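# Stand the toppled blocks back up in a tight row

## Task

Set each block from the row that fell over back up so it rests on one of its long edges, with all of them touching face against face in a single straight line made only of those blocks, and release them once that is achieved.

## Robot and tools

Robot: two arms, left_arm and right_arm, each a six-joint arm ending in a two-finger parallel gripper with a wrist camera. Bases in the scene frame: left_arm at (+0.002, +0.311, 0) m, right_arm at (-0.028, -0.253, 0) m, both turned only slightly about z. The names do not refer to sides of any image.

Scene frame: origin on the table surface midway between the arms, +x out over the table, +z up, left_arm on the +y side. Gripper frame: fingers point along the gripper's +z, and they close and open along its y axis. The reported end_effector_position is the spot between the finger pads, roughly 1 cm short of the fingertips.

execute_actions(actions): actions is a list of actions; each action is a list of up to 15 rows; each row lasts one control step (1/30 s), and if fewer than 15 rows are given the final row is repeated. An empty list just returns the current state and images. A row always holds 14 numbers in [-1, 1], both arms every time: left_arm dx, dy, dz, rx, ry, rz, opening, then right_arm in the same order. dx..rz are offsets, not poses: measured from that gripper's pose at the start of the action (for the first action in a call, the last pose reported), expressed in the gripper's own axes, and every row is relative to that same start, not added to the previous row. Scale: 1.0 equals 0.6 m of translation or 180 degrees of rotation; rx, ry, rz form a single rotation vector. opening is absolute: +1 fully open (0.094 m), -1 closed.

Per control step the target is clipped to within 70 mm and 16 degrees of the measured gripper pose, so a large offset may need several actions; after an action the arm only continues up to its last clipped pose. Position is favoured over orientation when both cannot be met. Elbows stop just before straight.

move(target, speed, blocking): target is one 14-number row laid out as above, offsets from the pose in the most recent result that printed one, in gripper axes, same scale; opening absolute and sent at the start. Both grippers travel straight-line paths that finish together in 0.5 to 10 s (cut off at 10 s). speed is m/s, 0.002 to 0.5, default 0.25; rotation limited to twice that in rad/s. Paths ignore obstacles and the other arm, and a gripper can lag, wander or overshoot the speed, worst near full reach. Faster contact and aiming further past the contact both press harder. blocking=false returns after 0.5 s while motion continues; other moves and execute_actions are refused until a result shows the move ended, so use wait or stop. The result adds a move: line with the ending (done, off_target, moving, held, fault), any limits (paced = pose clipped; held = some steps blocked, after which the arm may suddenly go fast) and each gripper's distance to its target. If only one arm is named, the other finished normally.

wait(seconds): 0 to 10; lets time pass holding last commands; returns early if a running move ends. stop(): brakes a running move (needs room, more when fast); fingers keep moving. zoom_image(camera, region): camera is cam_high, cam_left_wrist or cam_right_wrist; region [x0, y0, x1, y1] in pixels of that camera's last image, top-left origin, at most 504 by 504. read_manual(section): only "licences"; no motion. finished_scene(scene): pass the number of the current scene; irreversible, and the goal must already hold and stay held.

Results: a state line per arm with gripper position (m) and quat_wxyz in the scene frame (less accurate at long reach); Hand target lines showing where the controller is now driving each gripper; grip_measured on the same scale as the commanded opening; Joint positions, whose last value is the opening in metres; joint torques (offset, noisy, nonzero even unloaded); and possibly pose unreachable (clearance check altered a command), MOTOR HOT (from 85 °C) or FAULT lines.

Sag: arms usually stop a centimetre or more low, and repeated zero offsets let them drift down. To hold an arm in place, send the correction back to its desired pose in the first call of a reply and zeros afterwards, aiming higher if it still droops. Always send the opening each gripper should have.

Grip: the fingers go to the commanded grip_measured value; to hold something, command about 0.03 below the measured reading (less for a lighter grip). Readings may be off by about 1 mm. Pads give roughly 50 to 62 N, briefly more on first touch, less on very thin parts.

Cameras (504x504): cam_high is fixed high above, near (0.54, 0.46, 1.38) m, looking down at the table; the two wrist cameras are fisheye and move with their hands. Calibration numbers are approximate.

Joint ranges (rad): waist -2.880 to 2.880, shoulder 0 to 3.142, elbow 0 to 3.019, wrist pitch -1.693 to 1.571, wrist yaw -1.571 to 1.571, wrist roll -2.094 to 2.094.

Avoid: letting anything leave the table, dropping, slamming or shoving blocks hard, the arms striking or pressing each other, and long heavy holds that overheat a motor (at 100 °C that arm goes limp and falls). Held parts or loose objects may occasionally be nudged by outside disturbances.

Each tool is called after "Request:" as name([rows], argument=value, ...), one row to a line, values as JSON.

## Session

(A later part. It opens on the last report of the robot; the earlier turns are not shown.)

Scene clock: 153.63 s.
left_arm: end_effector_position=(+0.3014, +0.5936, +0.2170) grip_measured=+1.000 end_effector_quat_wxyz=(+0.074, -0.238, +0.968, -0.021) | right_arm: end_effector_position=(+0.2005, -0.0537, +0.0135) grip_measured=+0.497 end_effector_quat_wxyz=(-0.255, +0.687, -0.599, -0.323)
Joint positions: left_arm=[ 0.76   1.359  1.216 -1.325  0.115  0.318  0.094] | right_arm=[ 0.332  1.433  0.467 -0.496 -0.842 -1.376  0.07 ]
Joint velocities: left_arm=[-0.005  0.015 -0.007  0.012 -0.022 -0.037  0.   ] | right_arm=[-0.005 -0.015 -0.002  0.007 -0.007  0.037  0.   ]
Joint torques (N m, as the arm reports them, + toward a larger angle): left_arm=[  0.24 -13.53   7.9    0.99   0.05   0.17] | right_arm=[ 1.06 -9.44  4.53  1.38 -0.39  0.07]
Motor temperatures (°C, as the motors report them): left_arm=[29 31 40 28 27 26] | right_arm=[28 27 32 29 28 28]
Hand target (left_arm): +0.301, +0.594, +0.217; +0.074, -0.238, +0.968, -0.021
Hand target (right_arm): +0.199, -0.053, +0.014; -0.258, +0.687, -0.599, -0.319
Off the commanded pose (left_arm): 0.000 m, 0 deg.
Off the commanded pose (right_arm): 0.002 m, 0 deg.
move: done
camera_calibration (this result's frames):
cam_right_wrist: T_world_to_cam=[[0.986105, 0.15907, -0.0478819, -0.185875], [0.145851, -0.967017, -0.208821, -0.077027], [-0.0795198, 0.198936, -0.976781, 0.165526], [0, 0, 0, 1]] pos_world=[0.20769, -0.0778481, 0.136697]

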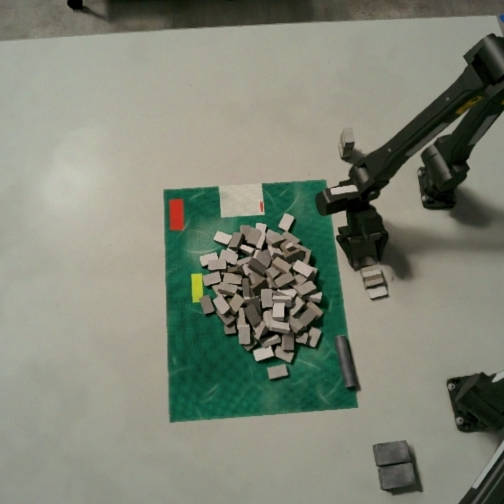

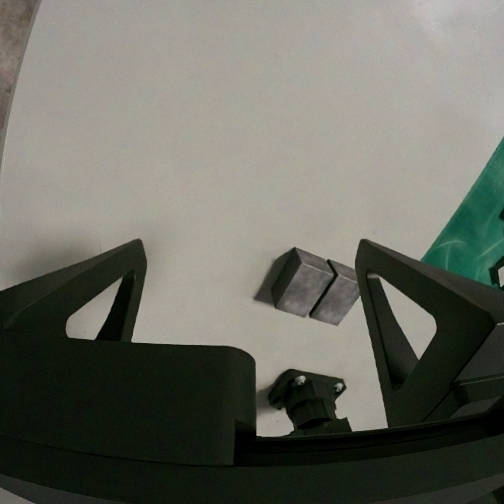

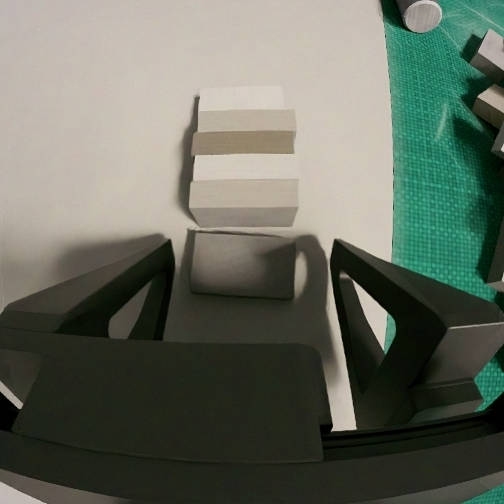

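Request:
move(target=[0,0,0,0,0,0,1,0.014,0.007,-0.008,0,0,0,0.5], speed=0.03)

Request:
execute_actions([
  [[0,0,0,0,0,0,1,0,0,0,0,0,0,-0.15]],
  [[0,0,0,0,0,0,1,0,0,0,0,0,0,-0.15]],
])

Request:
move(target=[0,0,0,0,0,0,1,-0.07,0,-0.06,0,0,0,-0.15], speed=0.05)

Request:
move(target=[0,0,0,0,0,0,1,0,0,0,0,0.44,0,-0.15], speed=0.2)

Scene clock: 166.53 s.
left_arm: end_effector_position=(+0.3014, +0.5936, +0.2170) grip_measured=+1.000 end_effector_quat_wxyz=(+0.074, -0.238, +0.968, -0.021) | right_arm: end_effector_position=(+0.2040, -0.0596, +0.0135) grip_measured=+0.497 end_effector_quat_wxyz=(-0.262, +0.689, -0.597, -0.317)
Joint positions: left_arm=[ 0.76   1.359  1.216 -1.325  0.115  0.318  0.094] | right_arm=[ 0.307  1.433  0.467 -0.503 -0.843 -1.411  0.07 ]
Joint velocities: left_arm=[-0.005 -0.005  0.002  0.022  0.081  0.007  0.   ] | right_arm=[-0.005  0.005 -0.007 -0.007  0.051 -0.037  0.001]
Joint torques (N m, as the arm reports them, + toward a larger angle): left_arm=[  0.25 -13.84   7.96   0.93   0.03   0.17] | right_arm=[ 0.14 -9.21  4.88  0.01 -0.61 -0.22]
Motor temperatures (°C, as the motors report them): left_arm=[29 31 41 28 27 26] | right_arm=[28 27 31 29 28 28]
Hand target (left_arm): +0.301, +0.594, +0.217; +0.074, -0.238, +0.968, -0.021
Hand target (right_arm): +0.198, -0.063, +0.010; -0.255, +0.687, -0.599, -0.323
Off the commanded pose (left_arm): 0.000 m, 0 deg.
Off the commanded pose (right_arm): 0.008 m, 1 deg.
move: done
camera_calibration (this result's frames):
cam_right_wrist: T_world_to_cam=[[0.987114, 0.15728, -0.029486, -0.188944], [0.147738, -0.966539, -0.209706, -0.0836367], [-0.0614819, 0.202647, -0.97732, 0.16354], [0, 0, 0, 1]] pos_world=[0.20892, -0.084262, 0.136721]

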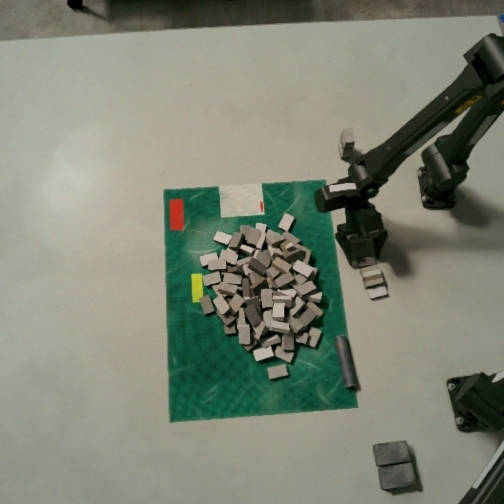

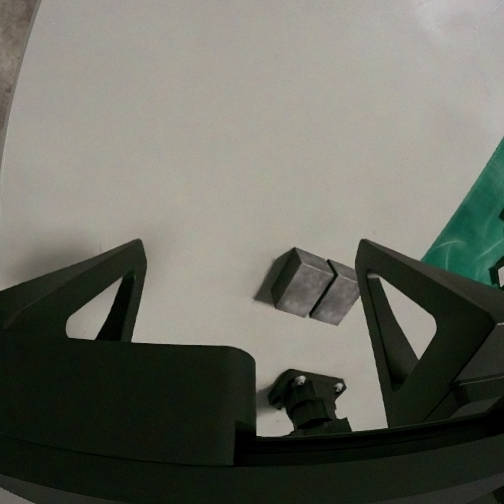

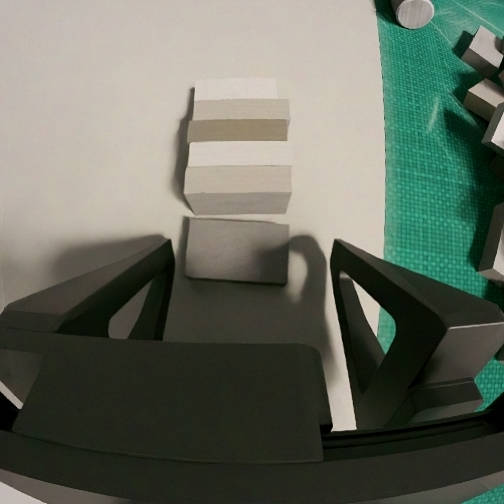

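Scene clock: 167.53 s.
left_arm: end_effector_position=(+0.3014, +0.5936, +0.2170) grip_measured=+1.000 end_effector_quat_wxyz=(+0.074, -0.238, +0.968, -0.021) | right_arm: end_effector_position=(+0.2041, -0.0597, +0.0134) grip_measured=-0.101 end_effector_quat_wxyz=(-0.262, +0.689, -0.597, -0.317)
Joint positions: left_arm=[ 0.76   1.359  1.216 -1.325  0.115  0.318  0.094] | right_arm=[ 0.307  1.433  0.467 -0.503 -0.843 -1.411  0.042]
Joint velocities: left_arm=[-0.005 -0.015 -0.002 -0.002  0.022 -0.051  0.   ] | right_arm=[-0.005 -0.005 -0.017 -0.002 -0.007 -0.007 -0.001]
Joint torques (N m, as the arm reports them, + toward a larger angle): left_arm=[  0.02 -13.63   8.     0.91   0.04   0.17] | right_arm=[ 0.85 -8.5   5.66  0.46 -0.53 -0.08]
Motor temperatures (°C, as the motors report them): left_arm=[29 31 41 28 27 26] | right_arm=[28 27 31 29 28 28]
Hand target (left_arm): +0.301, +0.594, +0.217; +0.074, -0.238, +0.968, -0.021
Hand target (right_arm): +0.204, -0.060, +0.013; -0.262, +0.689, -0.597, -0.317
Off the commanded pose (left_arm): 0.000 m, 0 deg.
Off the commanded pose (right_arm): 0.000 m, 0 deg.
camera_calibration (this result's frames):
cam_right_wrist: T_world_to_cam=[[0.987132, 0.157182, -0.0294114, -0.188976], [0.147703, -0.966704, -0.208968, -0.0837536], [-0.0612781, 0.201935, -0.97748, 0.163382], [0, 0, 0, 1]] pos_world=[0.208926, -0.0842538, 0.136642]

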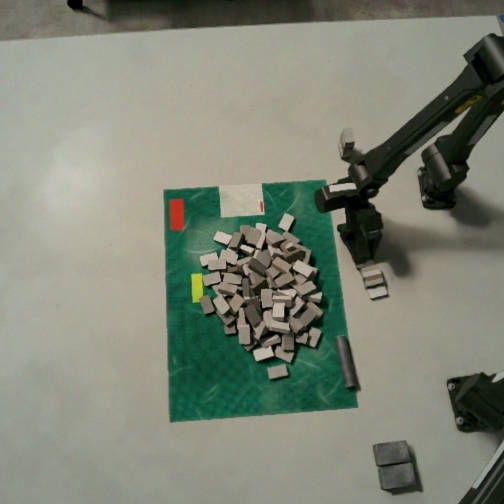

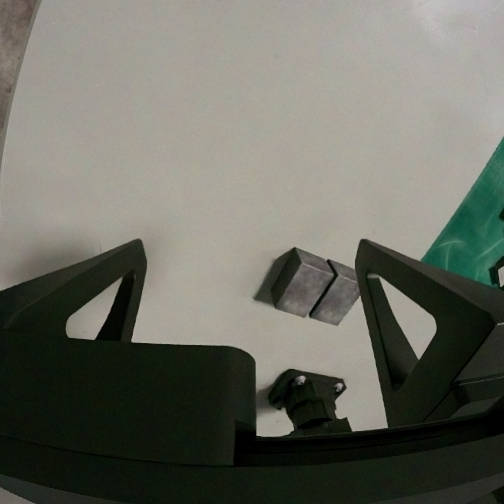

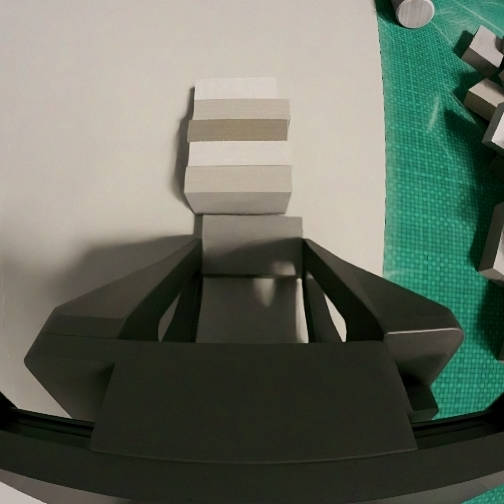

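Scene clock: 168.97 s.
left_arm: end_effector_position=(+0.3014, +0.5936, +0.2170) grip_measured=+1.000 end_effector_quat_wxyz=(+0.074, -0.238, +0.968, -0.021) | right_arm: end_effector_position=(+0.1861, -0.0646, +0.0542) grip_measured=-0.101 end_effector_quat_wxyz=(-0.248, +0.684, -0.603, -0.326)
Joint positions: left_arm=[ 0.76   1.359  1.216 -1.325  0.115  0.318  0.094] | right_arm=[ 0.307  1.264  0.48  -0.721 -0.841 -1.411  0.042]
Joint velocities: left_arm=[ 0.005 -0.024 -0.002 -0.007 -0.007 -0.007  0.   ] | right_arm=[-0.015  0.015 -0.002 -0.007 -0.022 -0.081 -0.001]
Joint torques (N m, as the arm reports them, + toward a larger angle): left_arm=[  0.1  -14.18   7.89   0.9    0.05   0.2 ] | right_arm=[ 1.45 -8.04 11.46 -0.25 -0.51 -0.09]
Motor temperatures (°C, as the motors report them): left_arm=[29 31 41 28 27 26] | right_arm=[28 27 32 29 28 28]
Hand target (left_arm): +0.301, +0.594, +0.217; +0.074, -0.238, +0.968, -0.021
Hand target (right_arm): +0.203, -0.060, +0.070; -0.262, +0.689, -0.597, -0.317
Off the commanded pose (left_arm): 0.000 m, 0 deg.
Off the commanded pose (right_arm): 0.024 m, 2 deg.
move: off_target (right_arm)
camera_calibration (this result's frames):
cam_right_wrist: T_world_to_cam=[[0.985476, 0.156593, -0.0656997, -0.167068], [0.140355, -0.968863, -0.203973, -0.0762992], [-0.0955948, 0.191789, -0.976769, 0.208828], [0, 0, 0, 1]] pos_world=[0.195313, -0.0878125, 0.177437]

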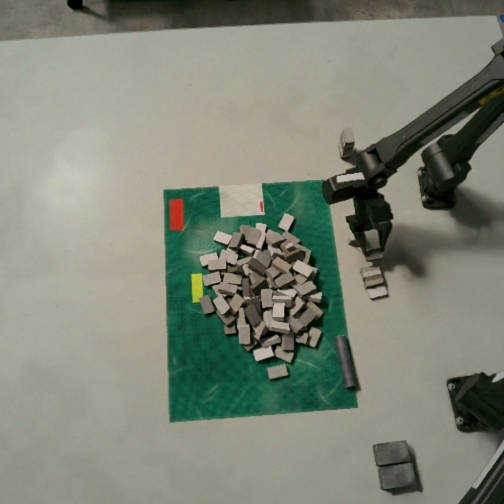

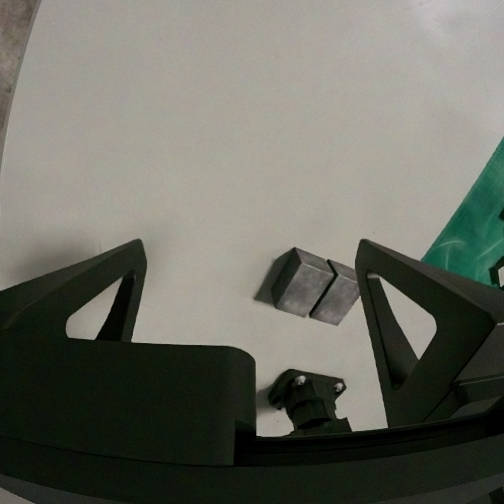

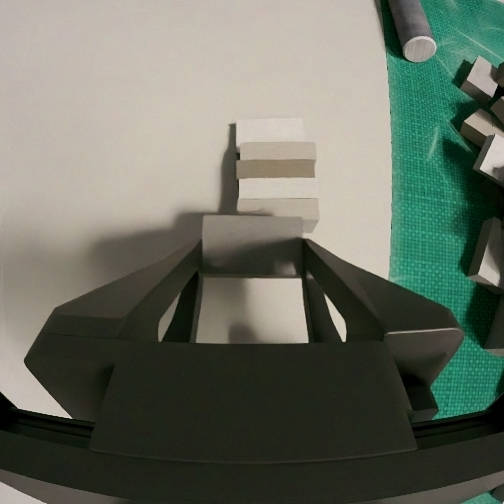

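Scene clock: 172.87 s.
left_arm: end_effector_position=(+0.3014, +0.5936, +0.2170) grip_measured=+1.000 end_effector_quat_wxyz=(+0.074, -0.238, +0.968, -0.021) | right_arm: end_effector_position=(+0.1779, -0.0769, +0.0476) grip_measured=-0.101 end_effector_quat_wxyz=(+0.194, +0.735, -0.620, +0.193)
Joint positions: left_arm=[ 0.76   1.359  1.216 -1.325  0.115  0.318  0.094] | right_arm=[ 0.981  1.533  0.816 -1.29   0.355 -0.731  0.042]
Joint velocities: left_arm=[ 0.005 -0.005 -0.002 -0.007 -0.066 -0.066  0.   ] | right_arm=[-0.005  0.005  0.012 -0.007  0.022  0.007  0.   ]
Joint torques (N m, as the arm reports them, + toward a larger angle): left_arm=[  0.1  -13.76   7.96   0.86   0.05   0.19] | right_arm=[  2.16 -11.49  10.51  -1.48   0.33  -0.05]
Motor temperatures (°C, as the motors report them): left_arm=[29 31 41 28 27 26] | right_arm=[28 27 33 29 28 28]
Hand target (left_arm): +0.301, +0.594, +0.217; +0.074, -0.238, +0.968, -0.021
Hand target (right_arm): +0.186, -0.064, +0.056; +0.186, +0.733, -0.624, +0.197
Off the commanded pose (left_arm): 0.000 m, 0 deg.
Off the commanded pose (right_arm): 0.016 m, 1 deg.
move: off_target (right_arm)
camera_calibration (this result's frames):
cam_right_wrist: T_world_to_cam=[[0.987693, 0.145915, -0.0563202, -0.159182], [0.106023, -0.359882, 0.926954, -0.0893665], [0.114988, -0.921517, -0.370924, 0.0521221], [0, 0, 0, 1]] pos_world=[0.160704, 0.039097, 0.0932068]

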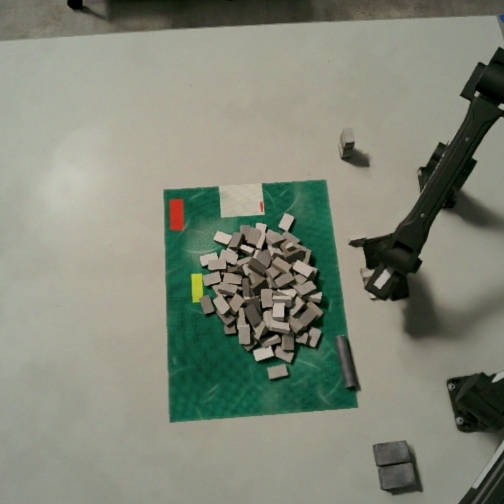

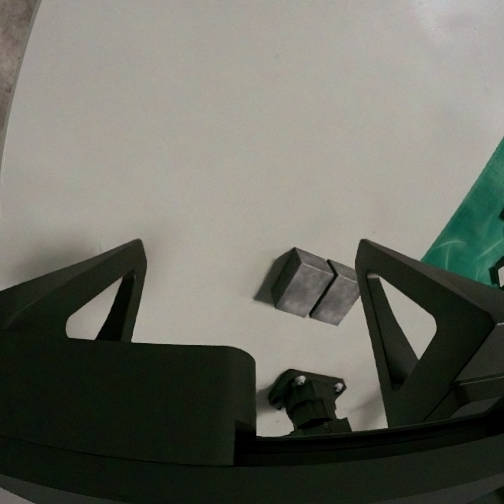

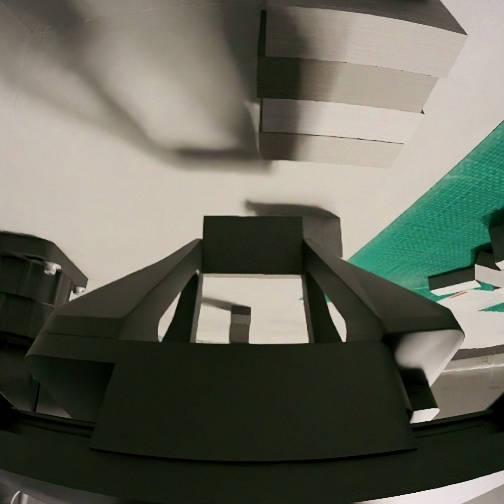

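Request:
move(target=[0,0,0,0,0,0,1,-0.022,-0.042,0.05,0.015,0,0.009,-0.15], speed=0.04)

Request:
execute_actions([
  [[0,0,0,0,0,0,1,0,0,0,0,0,0,0.5]],
  [[0,0,0,0,0,0,1,0,0,0,0,0,0,0.5]],
])

Request:
move(target=[0,0,0,0,0,0,1,0.06,0,-0.11,0,0,0,0.5], speed=0.06)

Scene clock: 181.57 s.
left_arm: end_effector_position=(+0.3014, +0.5936, +0.2170) grip_measured=+1.000 end_effector_quat_wxyz=(+0.074, -0.238, +0.968, -0.021) | right_arm: end_effector_position=(+0.1992, -0.0711, +0.0255) grip_measured=-0.101 end_effector_quat_wxyz=(+0.170, +0.732, -0.626, +0.207)
Joint positions: left_arm=[ 0.76   1.359  1.216 -1.325  0.115  0.318  0.094] | right_arm=[ 0.955  1.589  0.816 -1.18   0.395 -0.745  0.042]
Joint velocities: left_arm=[-0.005  0.015 -0.007 -0.002 -0.007 -0.066  0.   ] | right_arm=[-0.024  0.015  0.007  0.007 -0.022 -0.081  0.001]
Joint torques (N m, as the arm reports them, + toward a larger angle): left_arm=[  0.31 -13.89   8.02   0.89   0.05   0.18] | right_arm=[ 0.3  -9.8   4.84  0.94  0.55 -0.22]
Motor temperatures (°C, as the motors report them): left_arm=[29 31 41 28 27 26] | right_arm=[28 27 34 29 28 28]
Hand target (left_arm): +0.301, +0.594, +0.217; +0.074, -0.238, +0.968, -0.021
Hand target (right_arm): +0.201, -0.077, +0.014; +0.174, +0.731, -0.626, +0.210
Off the commanded pose (left_arm): 0.000 m, 0 deg.
Off the commanded pose (right_arm): 0.013 m, 1 deg.
move: off_target (right_arm)
camera_calibration (this result's frames):
cam_right_wrist: T_world_to_cam=[[0.988938, 0.148332, -0.000020243, -0.183799], [0.0566639, -0.377654, 0.924211, -0.0604089], [0.137083, -0.913989, -0.381881, 0.0431308], [0, 0, 0, 1]] pos_world=[0.179276, 0.0438708, 0.0722977]

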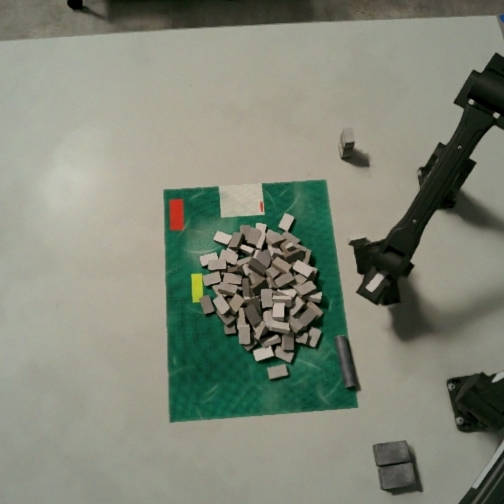

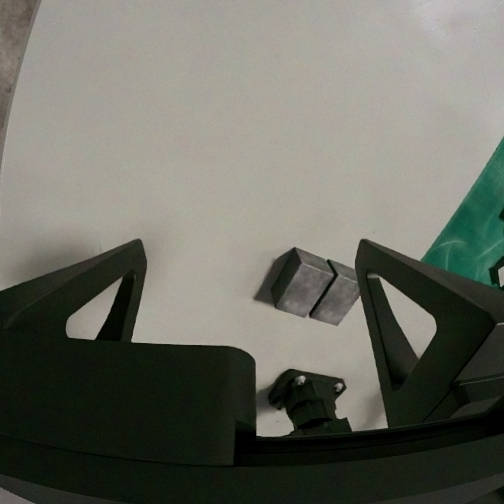

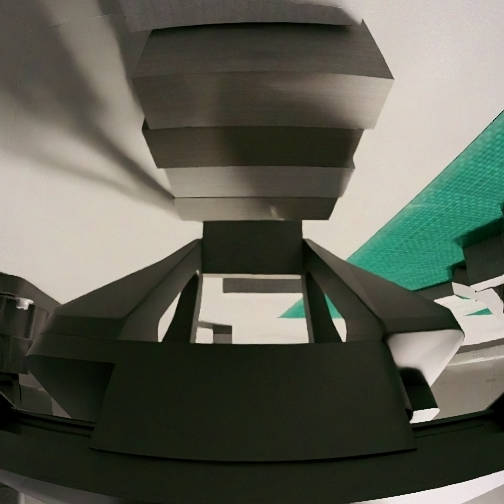

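Scene clock: 182.57 s.
left_arm: end_effector_position=(+0.3014, +0.5936, +0.2170) grip_measured=+1.000 end_effector_quat_wxyz=(+0.074, -0.238, +0.968, -0.021) | right_arm: end_effector_position=(+0.1992, -0.0711, +0.0255) grip_measured=+0.497 end_effector_quat_wxyz=(+0.170, +0.732, -0.626, +0.207)
Joint positions: left_arm=[ 0.76   1.359  1.216 -1.325  0.115  0.318  0.094] | right_arm=[ 0.955  1.589  0.816 -1.18   0.395 -0.745  0.07 ]
Joint velocities: left_arm=[ 0.005  0.005 -0.017 -0.007  0.037  0.051  0.   ] | right_arm=[-0.005  0.005  0.002  0.002 -0.037  0.007  0.   ]
Joint torques (N m, as the arm reports them, + toward a larger angle): left_arm=[  0.01 -13.55   8.06   0.91   0.06   0.16] | right_arm=[  0.5  -12.5    6.31  -0.12   0.21  -0.09]
Motor temperatures (°C, as the motors report them): left_arm=[29 31 41 28 27 26] | right_arm=[28 27 34 29 28 28]
Hand target (left_arm): +0.301, +0.594, +0.217; +0.074, -0.238, +0.968, -0.021
Hand target (right_arm): +0.199, -0.071, +0.026; +0.170, +0.732, -0.626, +0.207
Off the commanded pose (left_arm): 0.000 m, 0 deg.
Off the commanded pose (right_arm): 0.000 m, 0 deg.
camera_calibration (this result's frames):
cam_right_wrist: T_world_to_cam=[[0.988938, 0.148332, -0.000020243, -0.183799], [0.0566639, -0.377654, 0.924211, -0.0604089], [0.137083, -0.913989, -0.381881, 0.0431308], [0, 0, 0, 1]] pos_world=[0.179276, 0.0438708, 0.0722977]

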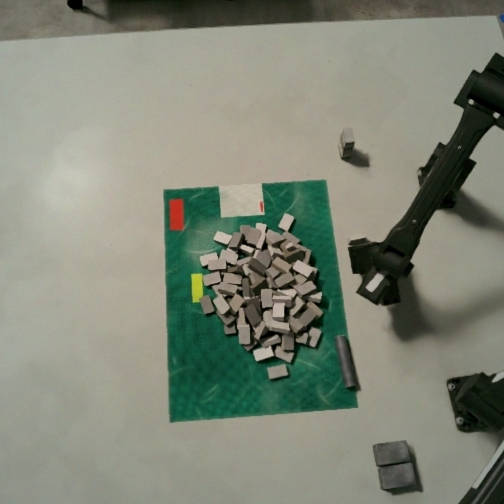

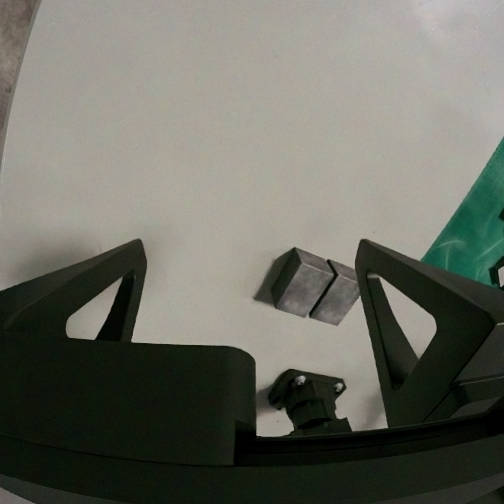

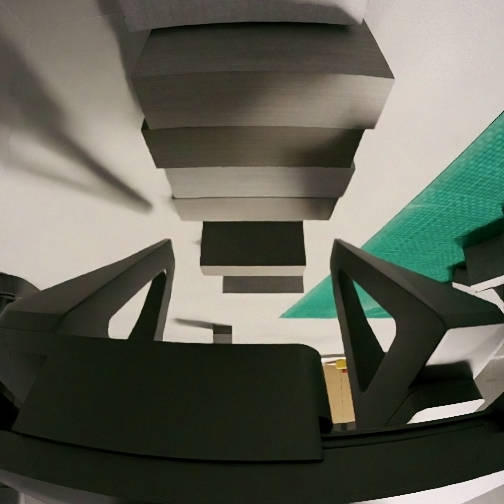

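Scene clock: 184.17 s.
left_arm: end_effector_position=(+0.3014, +0.5936, +0.2170) grip_measured=+1.000 end_effector_quat_wxyz=(+0.074, -0.238, +0.968, -0.021) | right_arm: end_effector_position=(+0.1905, -0.0822, +0.0877) grip_measured=+0.497 end_effector_quat_wxyz=(+0.186, +0.732, -0.622, +0.208)
Joint positions: left_arm=[ 0.76   1.359  1.216 -1.325  0.115  0.318  0.094] | right_arm=[ 0.955  1.458  0.863 -1.392  0.395 -0.745  0.07 ]
Joint velocities: left_arm=[ 0.005 -0.015  0.012  0.002  0.007 -0.037  0.   ] | right_arm=[-0.005 -0.005  0.002 -0.002  0.066 -0.066 -0.001]
Joint torques (N m, as the arm reports them, + toward a larger angle): left_arm=[  0.17 -13.65   8.08   0.98   0.06   0.17] | right_arm=[  0.93 -12.8   11.44  -1.05   0.23  -0.04]
Motor temperatures (°C, as the motors report them): left_arm=[29 31 41 28 27 26] | right_arm=[28 27 34 29 28 28]
Hand target (left_arm): +0.301, +0.594, +0.217; +0.074, -0.238, +0.968, -0.021
Hand target (right_arm): +0.198, -0.070, +0.101; +0.170, +0.732, -0.626, +0.207
Off the commanded pose (left_arm): 0.000 m, 0 deg.
Off the commanded pose (right_arm): 0.021 m, 2 deg.
move: off_target (right_arm)
camera_calibration (this result's frames):
cam_right_wrist: T_world_to_cam=[[0.98869, 0.148017, -0.0241631, -0.171422], [0.0756986, -0.353425, 0.932395, -0.123953], [0.12947, -0.923678, -0.360632, 0.0567611], [0, 0, 0, 1]] pos_world=[0.171517, 0.0339942, 0.131901]

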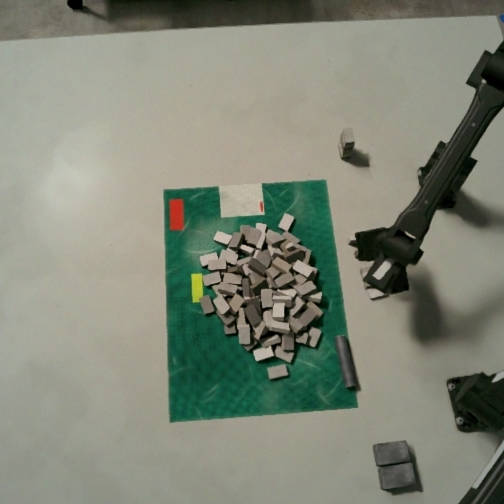

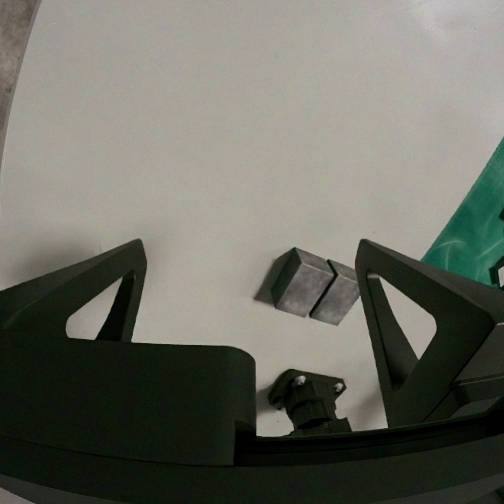

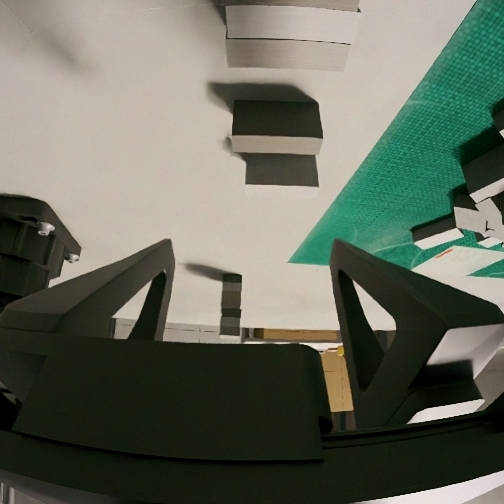

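Request:
move(target=[0,0,0,0,0,0,1,-0.184,-0.04,-0.115,0,0,0,0.5], speed=0.1)

Scene clock: 189.97 s.
left_arm: end_effector_position=(+0.3014, +0.5936, +0.2170) grip_measured=+1.000 end_effector_quat_wxyz=(+0.074, -0.238, +0.968, -0.021) | right_arm: end_effector_position=(+0.1888, +0.0383, +0.0824) grip_measured=+0.497 end_effector_quat_wxyz=(+0.188, +0.735, -0.617, +0.209)
Joint positions: left_arm=[ 0.76   1.359  1.216 -1.325  0.115  0.318  0.094] | right_arm=[ 1.132  1.717  1.158 -1.491  0.322 -0.583  0.07 ]
Joint velocities: left_arm=[-0.015 -0.015  0.002  0.002  0.007 -0.037  0.   ] | right_arm=[-0.005 -0.005 -0.002 -0.012  0.007 -0.051  0.   ]
Joint torques (N m, as the arm reports them, + toward a larger angle): left_arm=[ -0.01 -13.63   7.98   0.96   0.04   0.19] | right_arm=[  2.35 -15.03  11.57  -1.32   0.1    0.03]
Motor temperatures (°C, as the motors report them): left_arm=[29 31 41 28 27 26] | right_arm=[28 28 35 29 28 28]
Hand target (left_arm): +0.301, +0.594, +0.217; +0.074, -0.238, +0.968, -0.021
Hand target (right_arm): +0.193, +0.050, +0.088; +0.184, +0.732, -0.622, +0.209
Off the commanded pose (left_arm): 0.000 m, 0 deg.
Off the commanded pose (right_arm): 0.013 m, 1 deg.
move: off_target (right_arm)
camera_calibration (this result's frames):
cam_right_wrist: T_world_to_cam=[[0.987277, 0.156429, -0.0285167, -0.187416], [0.0820372, -0.347481, 0.934092, -0.0778118], [0.13621, -0.924547, -0.355893, 0.164721], [0, 0, 0, 1]] pos_world=[0.168979, 0.154572, 0.125962]

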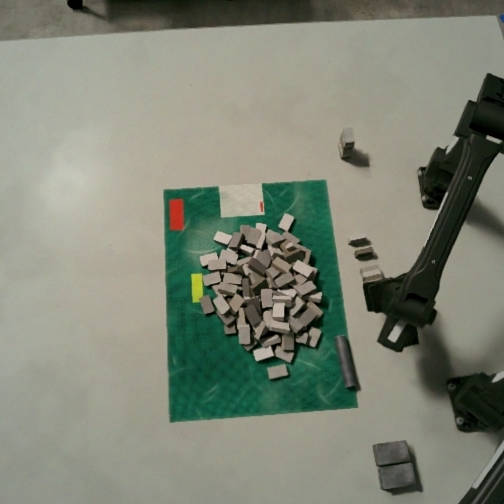

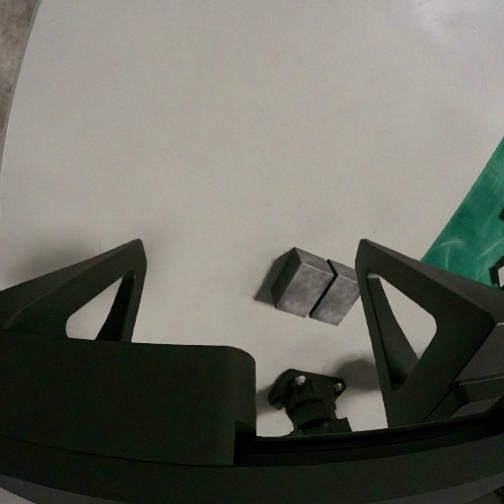

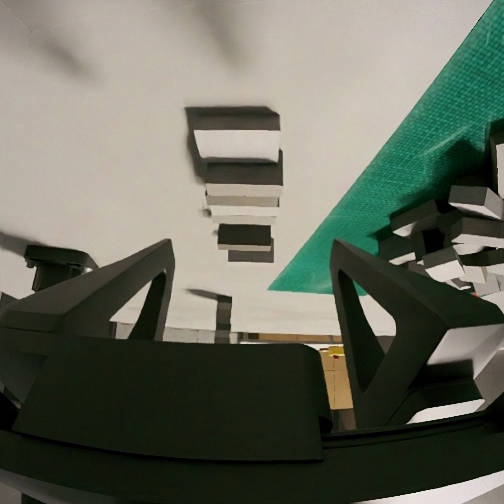

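Request:
move(target=[0,0,0,0,0,0,1,-0.052,0.012,0.119,0,0,0,0.5], speed=0.05)

Scene clock: 196.97 s.
left_arm: end_effector_position=(+0.3014, +0.5936, +0.2170) grip_measured=+1.000 end_effector_quat_wxyz=(+0.074, -0.238, +0.968, -0.021) | right_arm: end_effector_position=(+0.1835, +0.0283, +0.0140) grip_measured=+0.497 end_effector_quat_wxyz=(+0.184, +0.734, -0.619, +0.208)
Joint positions: left_arm=[ 0.76   1.359  1.216 -1.325  0.115  0.318  0.094] | right_arm=[ 1.132  1.8    1.056 -1.297  0.322 -0.58   0.07 ]
Joint velocities: left_arm=[-0.005 -0.015  0.007  0.007 -0.022  0.037  0.   ] | right_arm=[-0.005 -0.015  0.007  0.022 -0.007  0.037 -0.   ]
Joint torques (N m, as the arm reports them, + toward a larger angle): left_arm=[ -0.2  -13.58   8.02   0.86   0.06   0.19] | right_arm=[  0.66 -14.72   5.11  -0.05   0.18  -0.17]
Motor temperatures (°C, as the motors report them): left_arm=[29 31 42 28 27 26] | right_arm=[28 28 35 29 28 28]
Hand target (left_arm): +0.301, +0.594, +0.217; +0.074, -0.238, +0.968, -0.021
Hand target (right_arm): +0.182, +0.026, +0.005; +0.189, +0.735, -0.617, +0.209
Off the commanded pose (left_arm): 0.000 m, 0 deg.
Off the commanded pose (right_arm): 0.009 m, 1 deg.
move: done
camera_calibration (this result's frames):
cam_right_wrist: T_world_to_cam=[[0.987713, 0.154722, -0.0220143, -0.18266], [0.0763798, -0.355022, 0.931733, -0.0156907], [0.136344, -0.921966, -0.362477, 0.13184], [0, 0, 0, 1]] pos_world=[0.163638, 0.144243, 0.0583876]

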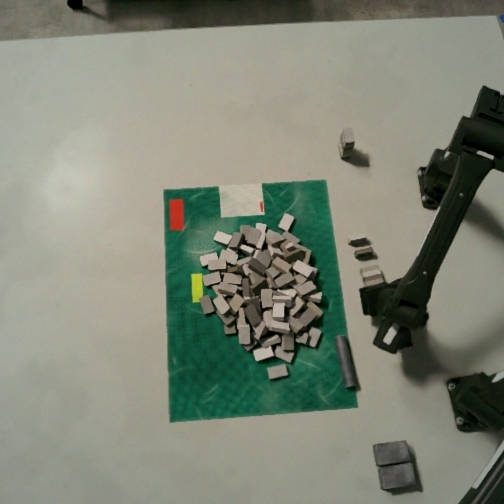

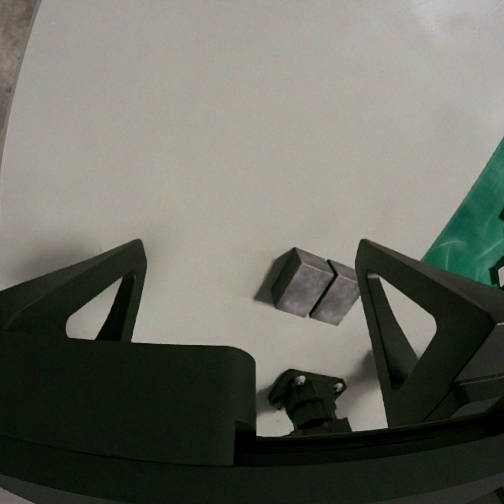

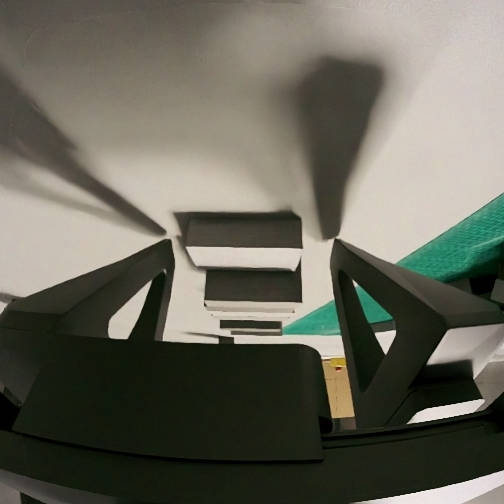

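Request:
execute_actions([
  [[0,0,0,0,0,0,1,0,0,0,0,0,0,-0.15]],
  [[0,0,0,0,0,0,1,0,0,0,0,0,0,-0.15]],
])

Request:
move(target=[0,0,0,0,0,0,1,-0.017,0,-0.13,0,0,0,-0.15], speed=0.05)

Request:
move(target=[0,0,0,0,0,0,1,0,0,0,0,-0.45,0,-0.15], speed=0.2)

Scene clock: 209.97 s.
left_arm: end_effector_position=(+0.3014, +0.5936, +0.2170) grip_measured=+1.000 end_effector_quat_wxyz=(+0.074, -0.238, +0.968, -0.021) | right_arm: end_effector_position=(+0.1835, +0.0283, +0.0140) grip_measured=-0.090 end_effector_quat_wxyz=(+0.184, +0.734, -0.620, +0.208)
Joint positions: left_arm=[ 0.76   1.359  1.216 -1.325  0.115  0.318  0.094] | right_arm=[ 1.132  1.8    1.056 -1.297  0.322 -0.58   0.043]
Joint velocities: left_arm=[-0.015 -0.005 -0.007  0.007 -0.095  0.007  0.   ] | right_arm=[-0.005 -0.015 -0.002 -0.007  0.007  0.037 -0.001]
Joint torques (N m, as the arm reports them, + toward a larger angle): left_arm=[ -0.05 -13.8    7.96   0.84   0.04   0.19] | right_arm=[  1.23 -15.93   6.29  -0.57   0.19  -0.05]
Motor temperatures (°C, as the motors report them): left_arm=[29 31 42 28 27 26] | right_arm=[28 28 34 29 28 28]
Hand target (left_arm): +0.301, +0.594, +0.217; +0.074, -0.238, +0.968, -0.021
Hand target (right_arm): +0.183, +0.028, +0.014; +0.184, +0.734, -0.620, +0.208
Off the commanded pose (left_arm): 0.000 m, 0 deg.
Off the commanded pose (right_arm): 0.000 m, 0 deg.
camera_calibration (this result's frames):
cam_right_wrist: T_world_to_cam=[[0.987733, 0.154555, -0.0222861, -0.1826], [0.0765981, -0.355184, 0.931653, -0.0156959], [0.136076, -0.921931, -0.362665, 0.131912], [0, 0, 0, 1]] pos_world=[0.163612, 0.144261, 0.0583936]

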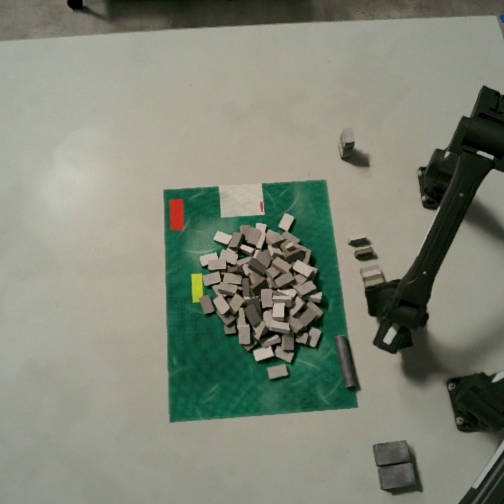

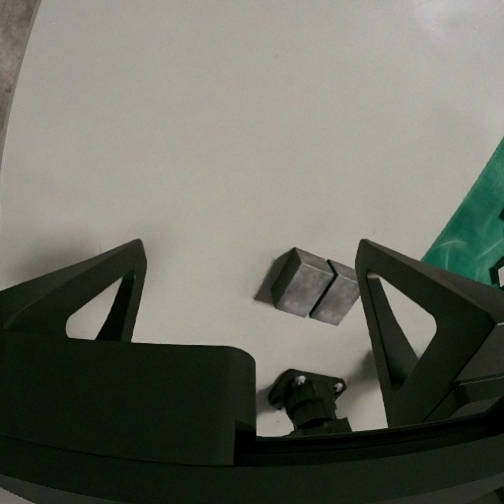

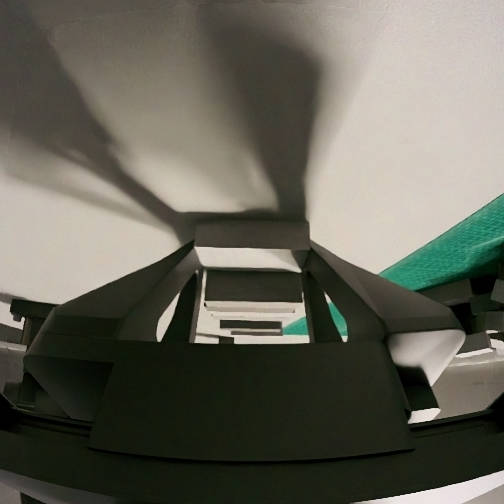

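Scene clock: 211.83 s.
left_arm: end_effector_position=(+0.3014, +0.5936, +0.2170) grip_measured=+1.000 end_effector_quat_wxyz=(+0.074, -0.238, +0.968, -0.021) | right_arm: end_effector_position=(+0.1729, +0.0621, +0.0599) grip_measured=-0.090 end_effector_quat_wxyz=(+0.200, +0.734, -0.613, +0.211)
Joint positions: left_arm=[ 0.76   1.359  1.216 -1.325  0.115  0.318  0.094] | right_arm=[ 1.189  1.8    1.196 -1.485  0.295 -0.533  0.043]
Joint velocities: left_arm=[-0.005 -0.005 -0.007  0.002  0.037  0.051  0.   ] | right_arm=[ 0.005 -0.024 -0.017 -0.012 -0.051  0.022  0.   ]
Joint torques (N m, as the arm reports them, + toward a larger angle): left_arm=[  0.1  -14.01   8.07   0.97   0.03   0.18] | right_arm=[  2.44 -17.76  11.2   -1.64   0.14   0.1 ]
Motor temperatures (°C, as the motors report them): left_arm=[29 31 42 28 27 26] | right_arm=[28 29 34 29 28 28]
Hand target (left_arm): +0.301, +0.594, +0.217; +0.074, -0.238, +0.968, -0.021
Hand target (right_arm): +0.176, +0.076, +0.075; +0.184, +0.734, -0.620, +0.208
Off the commanded pose (left_arm): 0.000 m, 0 deg.
Off the commanded pose (right_arm): 0.022 m, 2 deg.
move: off_target (right_arm)
camera_calibration (this result's frames):
cam_right_wrist: T_world_to_cam=[[0.986596, 0.157271, -0.0435139, -0.175071], [0.0936731, -0.327499, 0.940197, -0.0508739], [0.133615, -0.931671, -0.337841, 0.180719], [0, 0, 0, 1]] pos_world=[0.153344, 0.179243, 0.101268]

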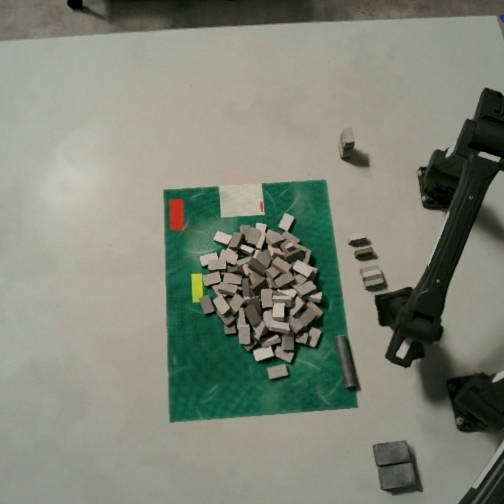

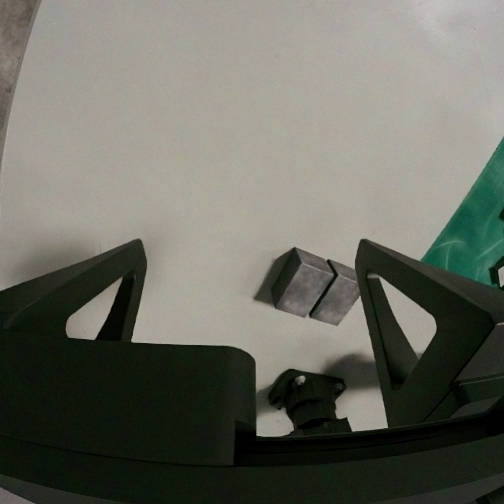

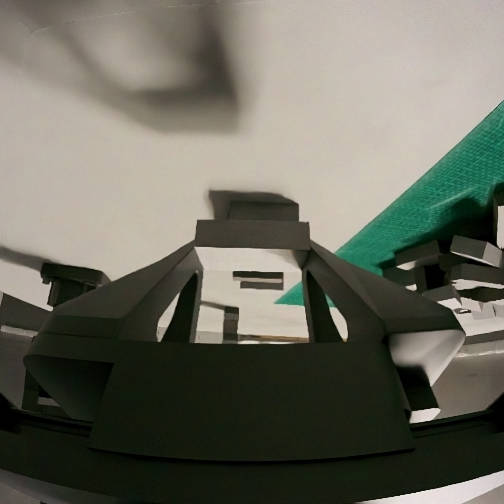

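Scene clock: 215.73 s.
left_arm: end_effector_position=(+0.3014, +0.5936, +0.2170) grip_measured=+1.000 end_effector_quat_wxyz=(+0.074, -0.238, +0.968, -0.021) | right_arm: end_effector_position=(+0.1711, +0.0625, +0.0560) grip_measured=-0.090 end_effector_quat_wxyz=(-0.231, +0.692, -0.603, -0.322)
Joint positions: left_arm=[ 0.76   1.359  1.216 -1.325  0.115  0.318  0.094] | right_arm=[ 0.756  1.34   0.539 -0.321 -0.706 -0.836  0.043]
Joint velocities: left_arm=[-0.015 -0.005 -0.002  0.002 -0.022 -0.007  0.   ] | right_arm=[-0.015 -0.015 -0.012  0.002  0.022  0.022 -0.001]
Joint torques (N m, as the arm reports them, + toward a larger angle): left_arm=[  0.27 -13.34   7.9    0.96   0.04   0.2 ] | right_arm=[ 1.06 -9.49  6.7   2.31 -0.56 -0.03]
Motor temperatures (°C, as the motors report them): left_arm=[29 31 42 28 27 26] | right_arm=[28 29 34 29 28 28]
Hand target (left_arm): +0.301, +0.594, +0.217; +0.074, -0.238, +0.968, -0.021
Hand target (right_arm): +0.173, +0.062, +0.057; -0.240, +0.689, -0.602, -0.324
Off the commanded pose (left_arm): 0.000 m, 0 deg.
Off the commanded pose (right_arm): 0.004 m, 2 deg.
move: done
camera_calibration (this result's frames):
cam_right_wrist: T_world_to_cam=[[0.981376, 0.174107, -0.0811667, -0.171609], [0.157899, -0.971763, -0.175343, 0.0448968], [-0.109403, 0.159261, -0.981156, 0.189405], [0, 0, 0, 1]] pos_world=[0.182045, 0.0433425, 0.179779]

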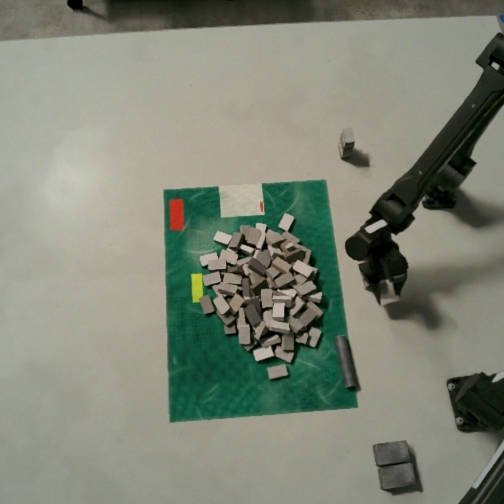

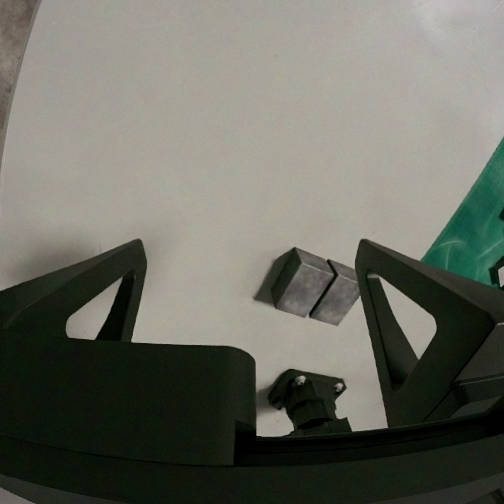

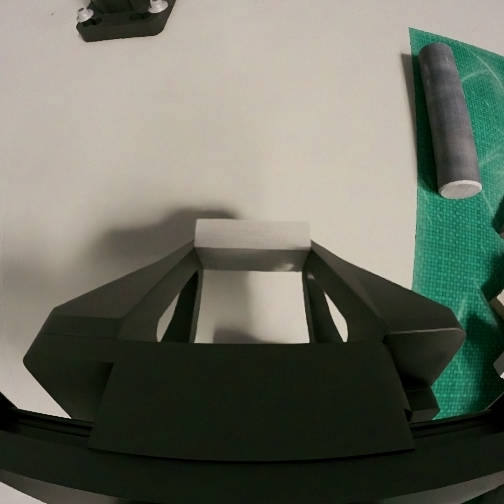

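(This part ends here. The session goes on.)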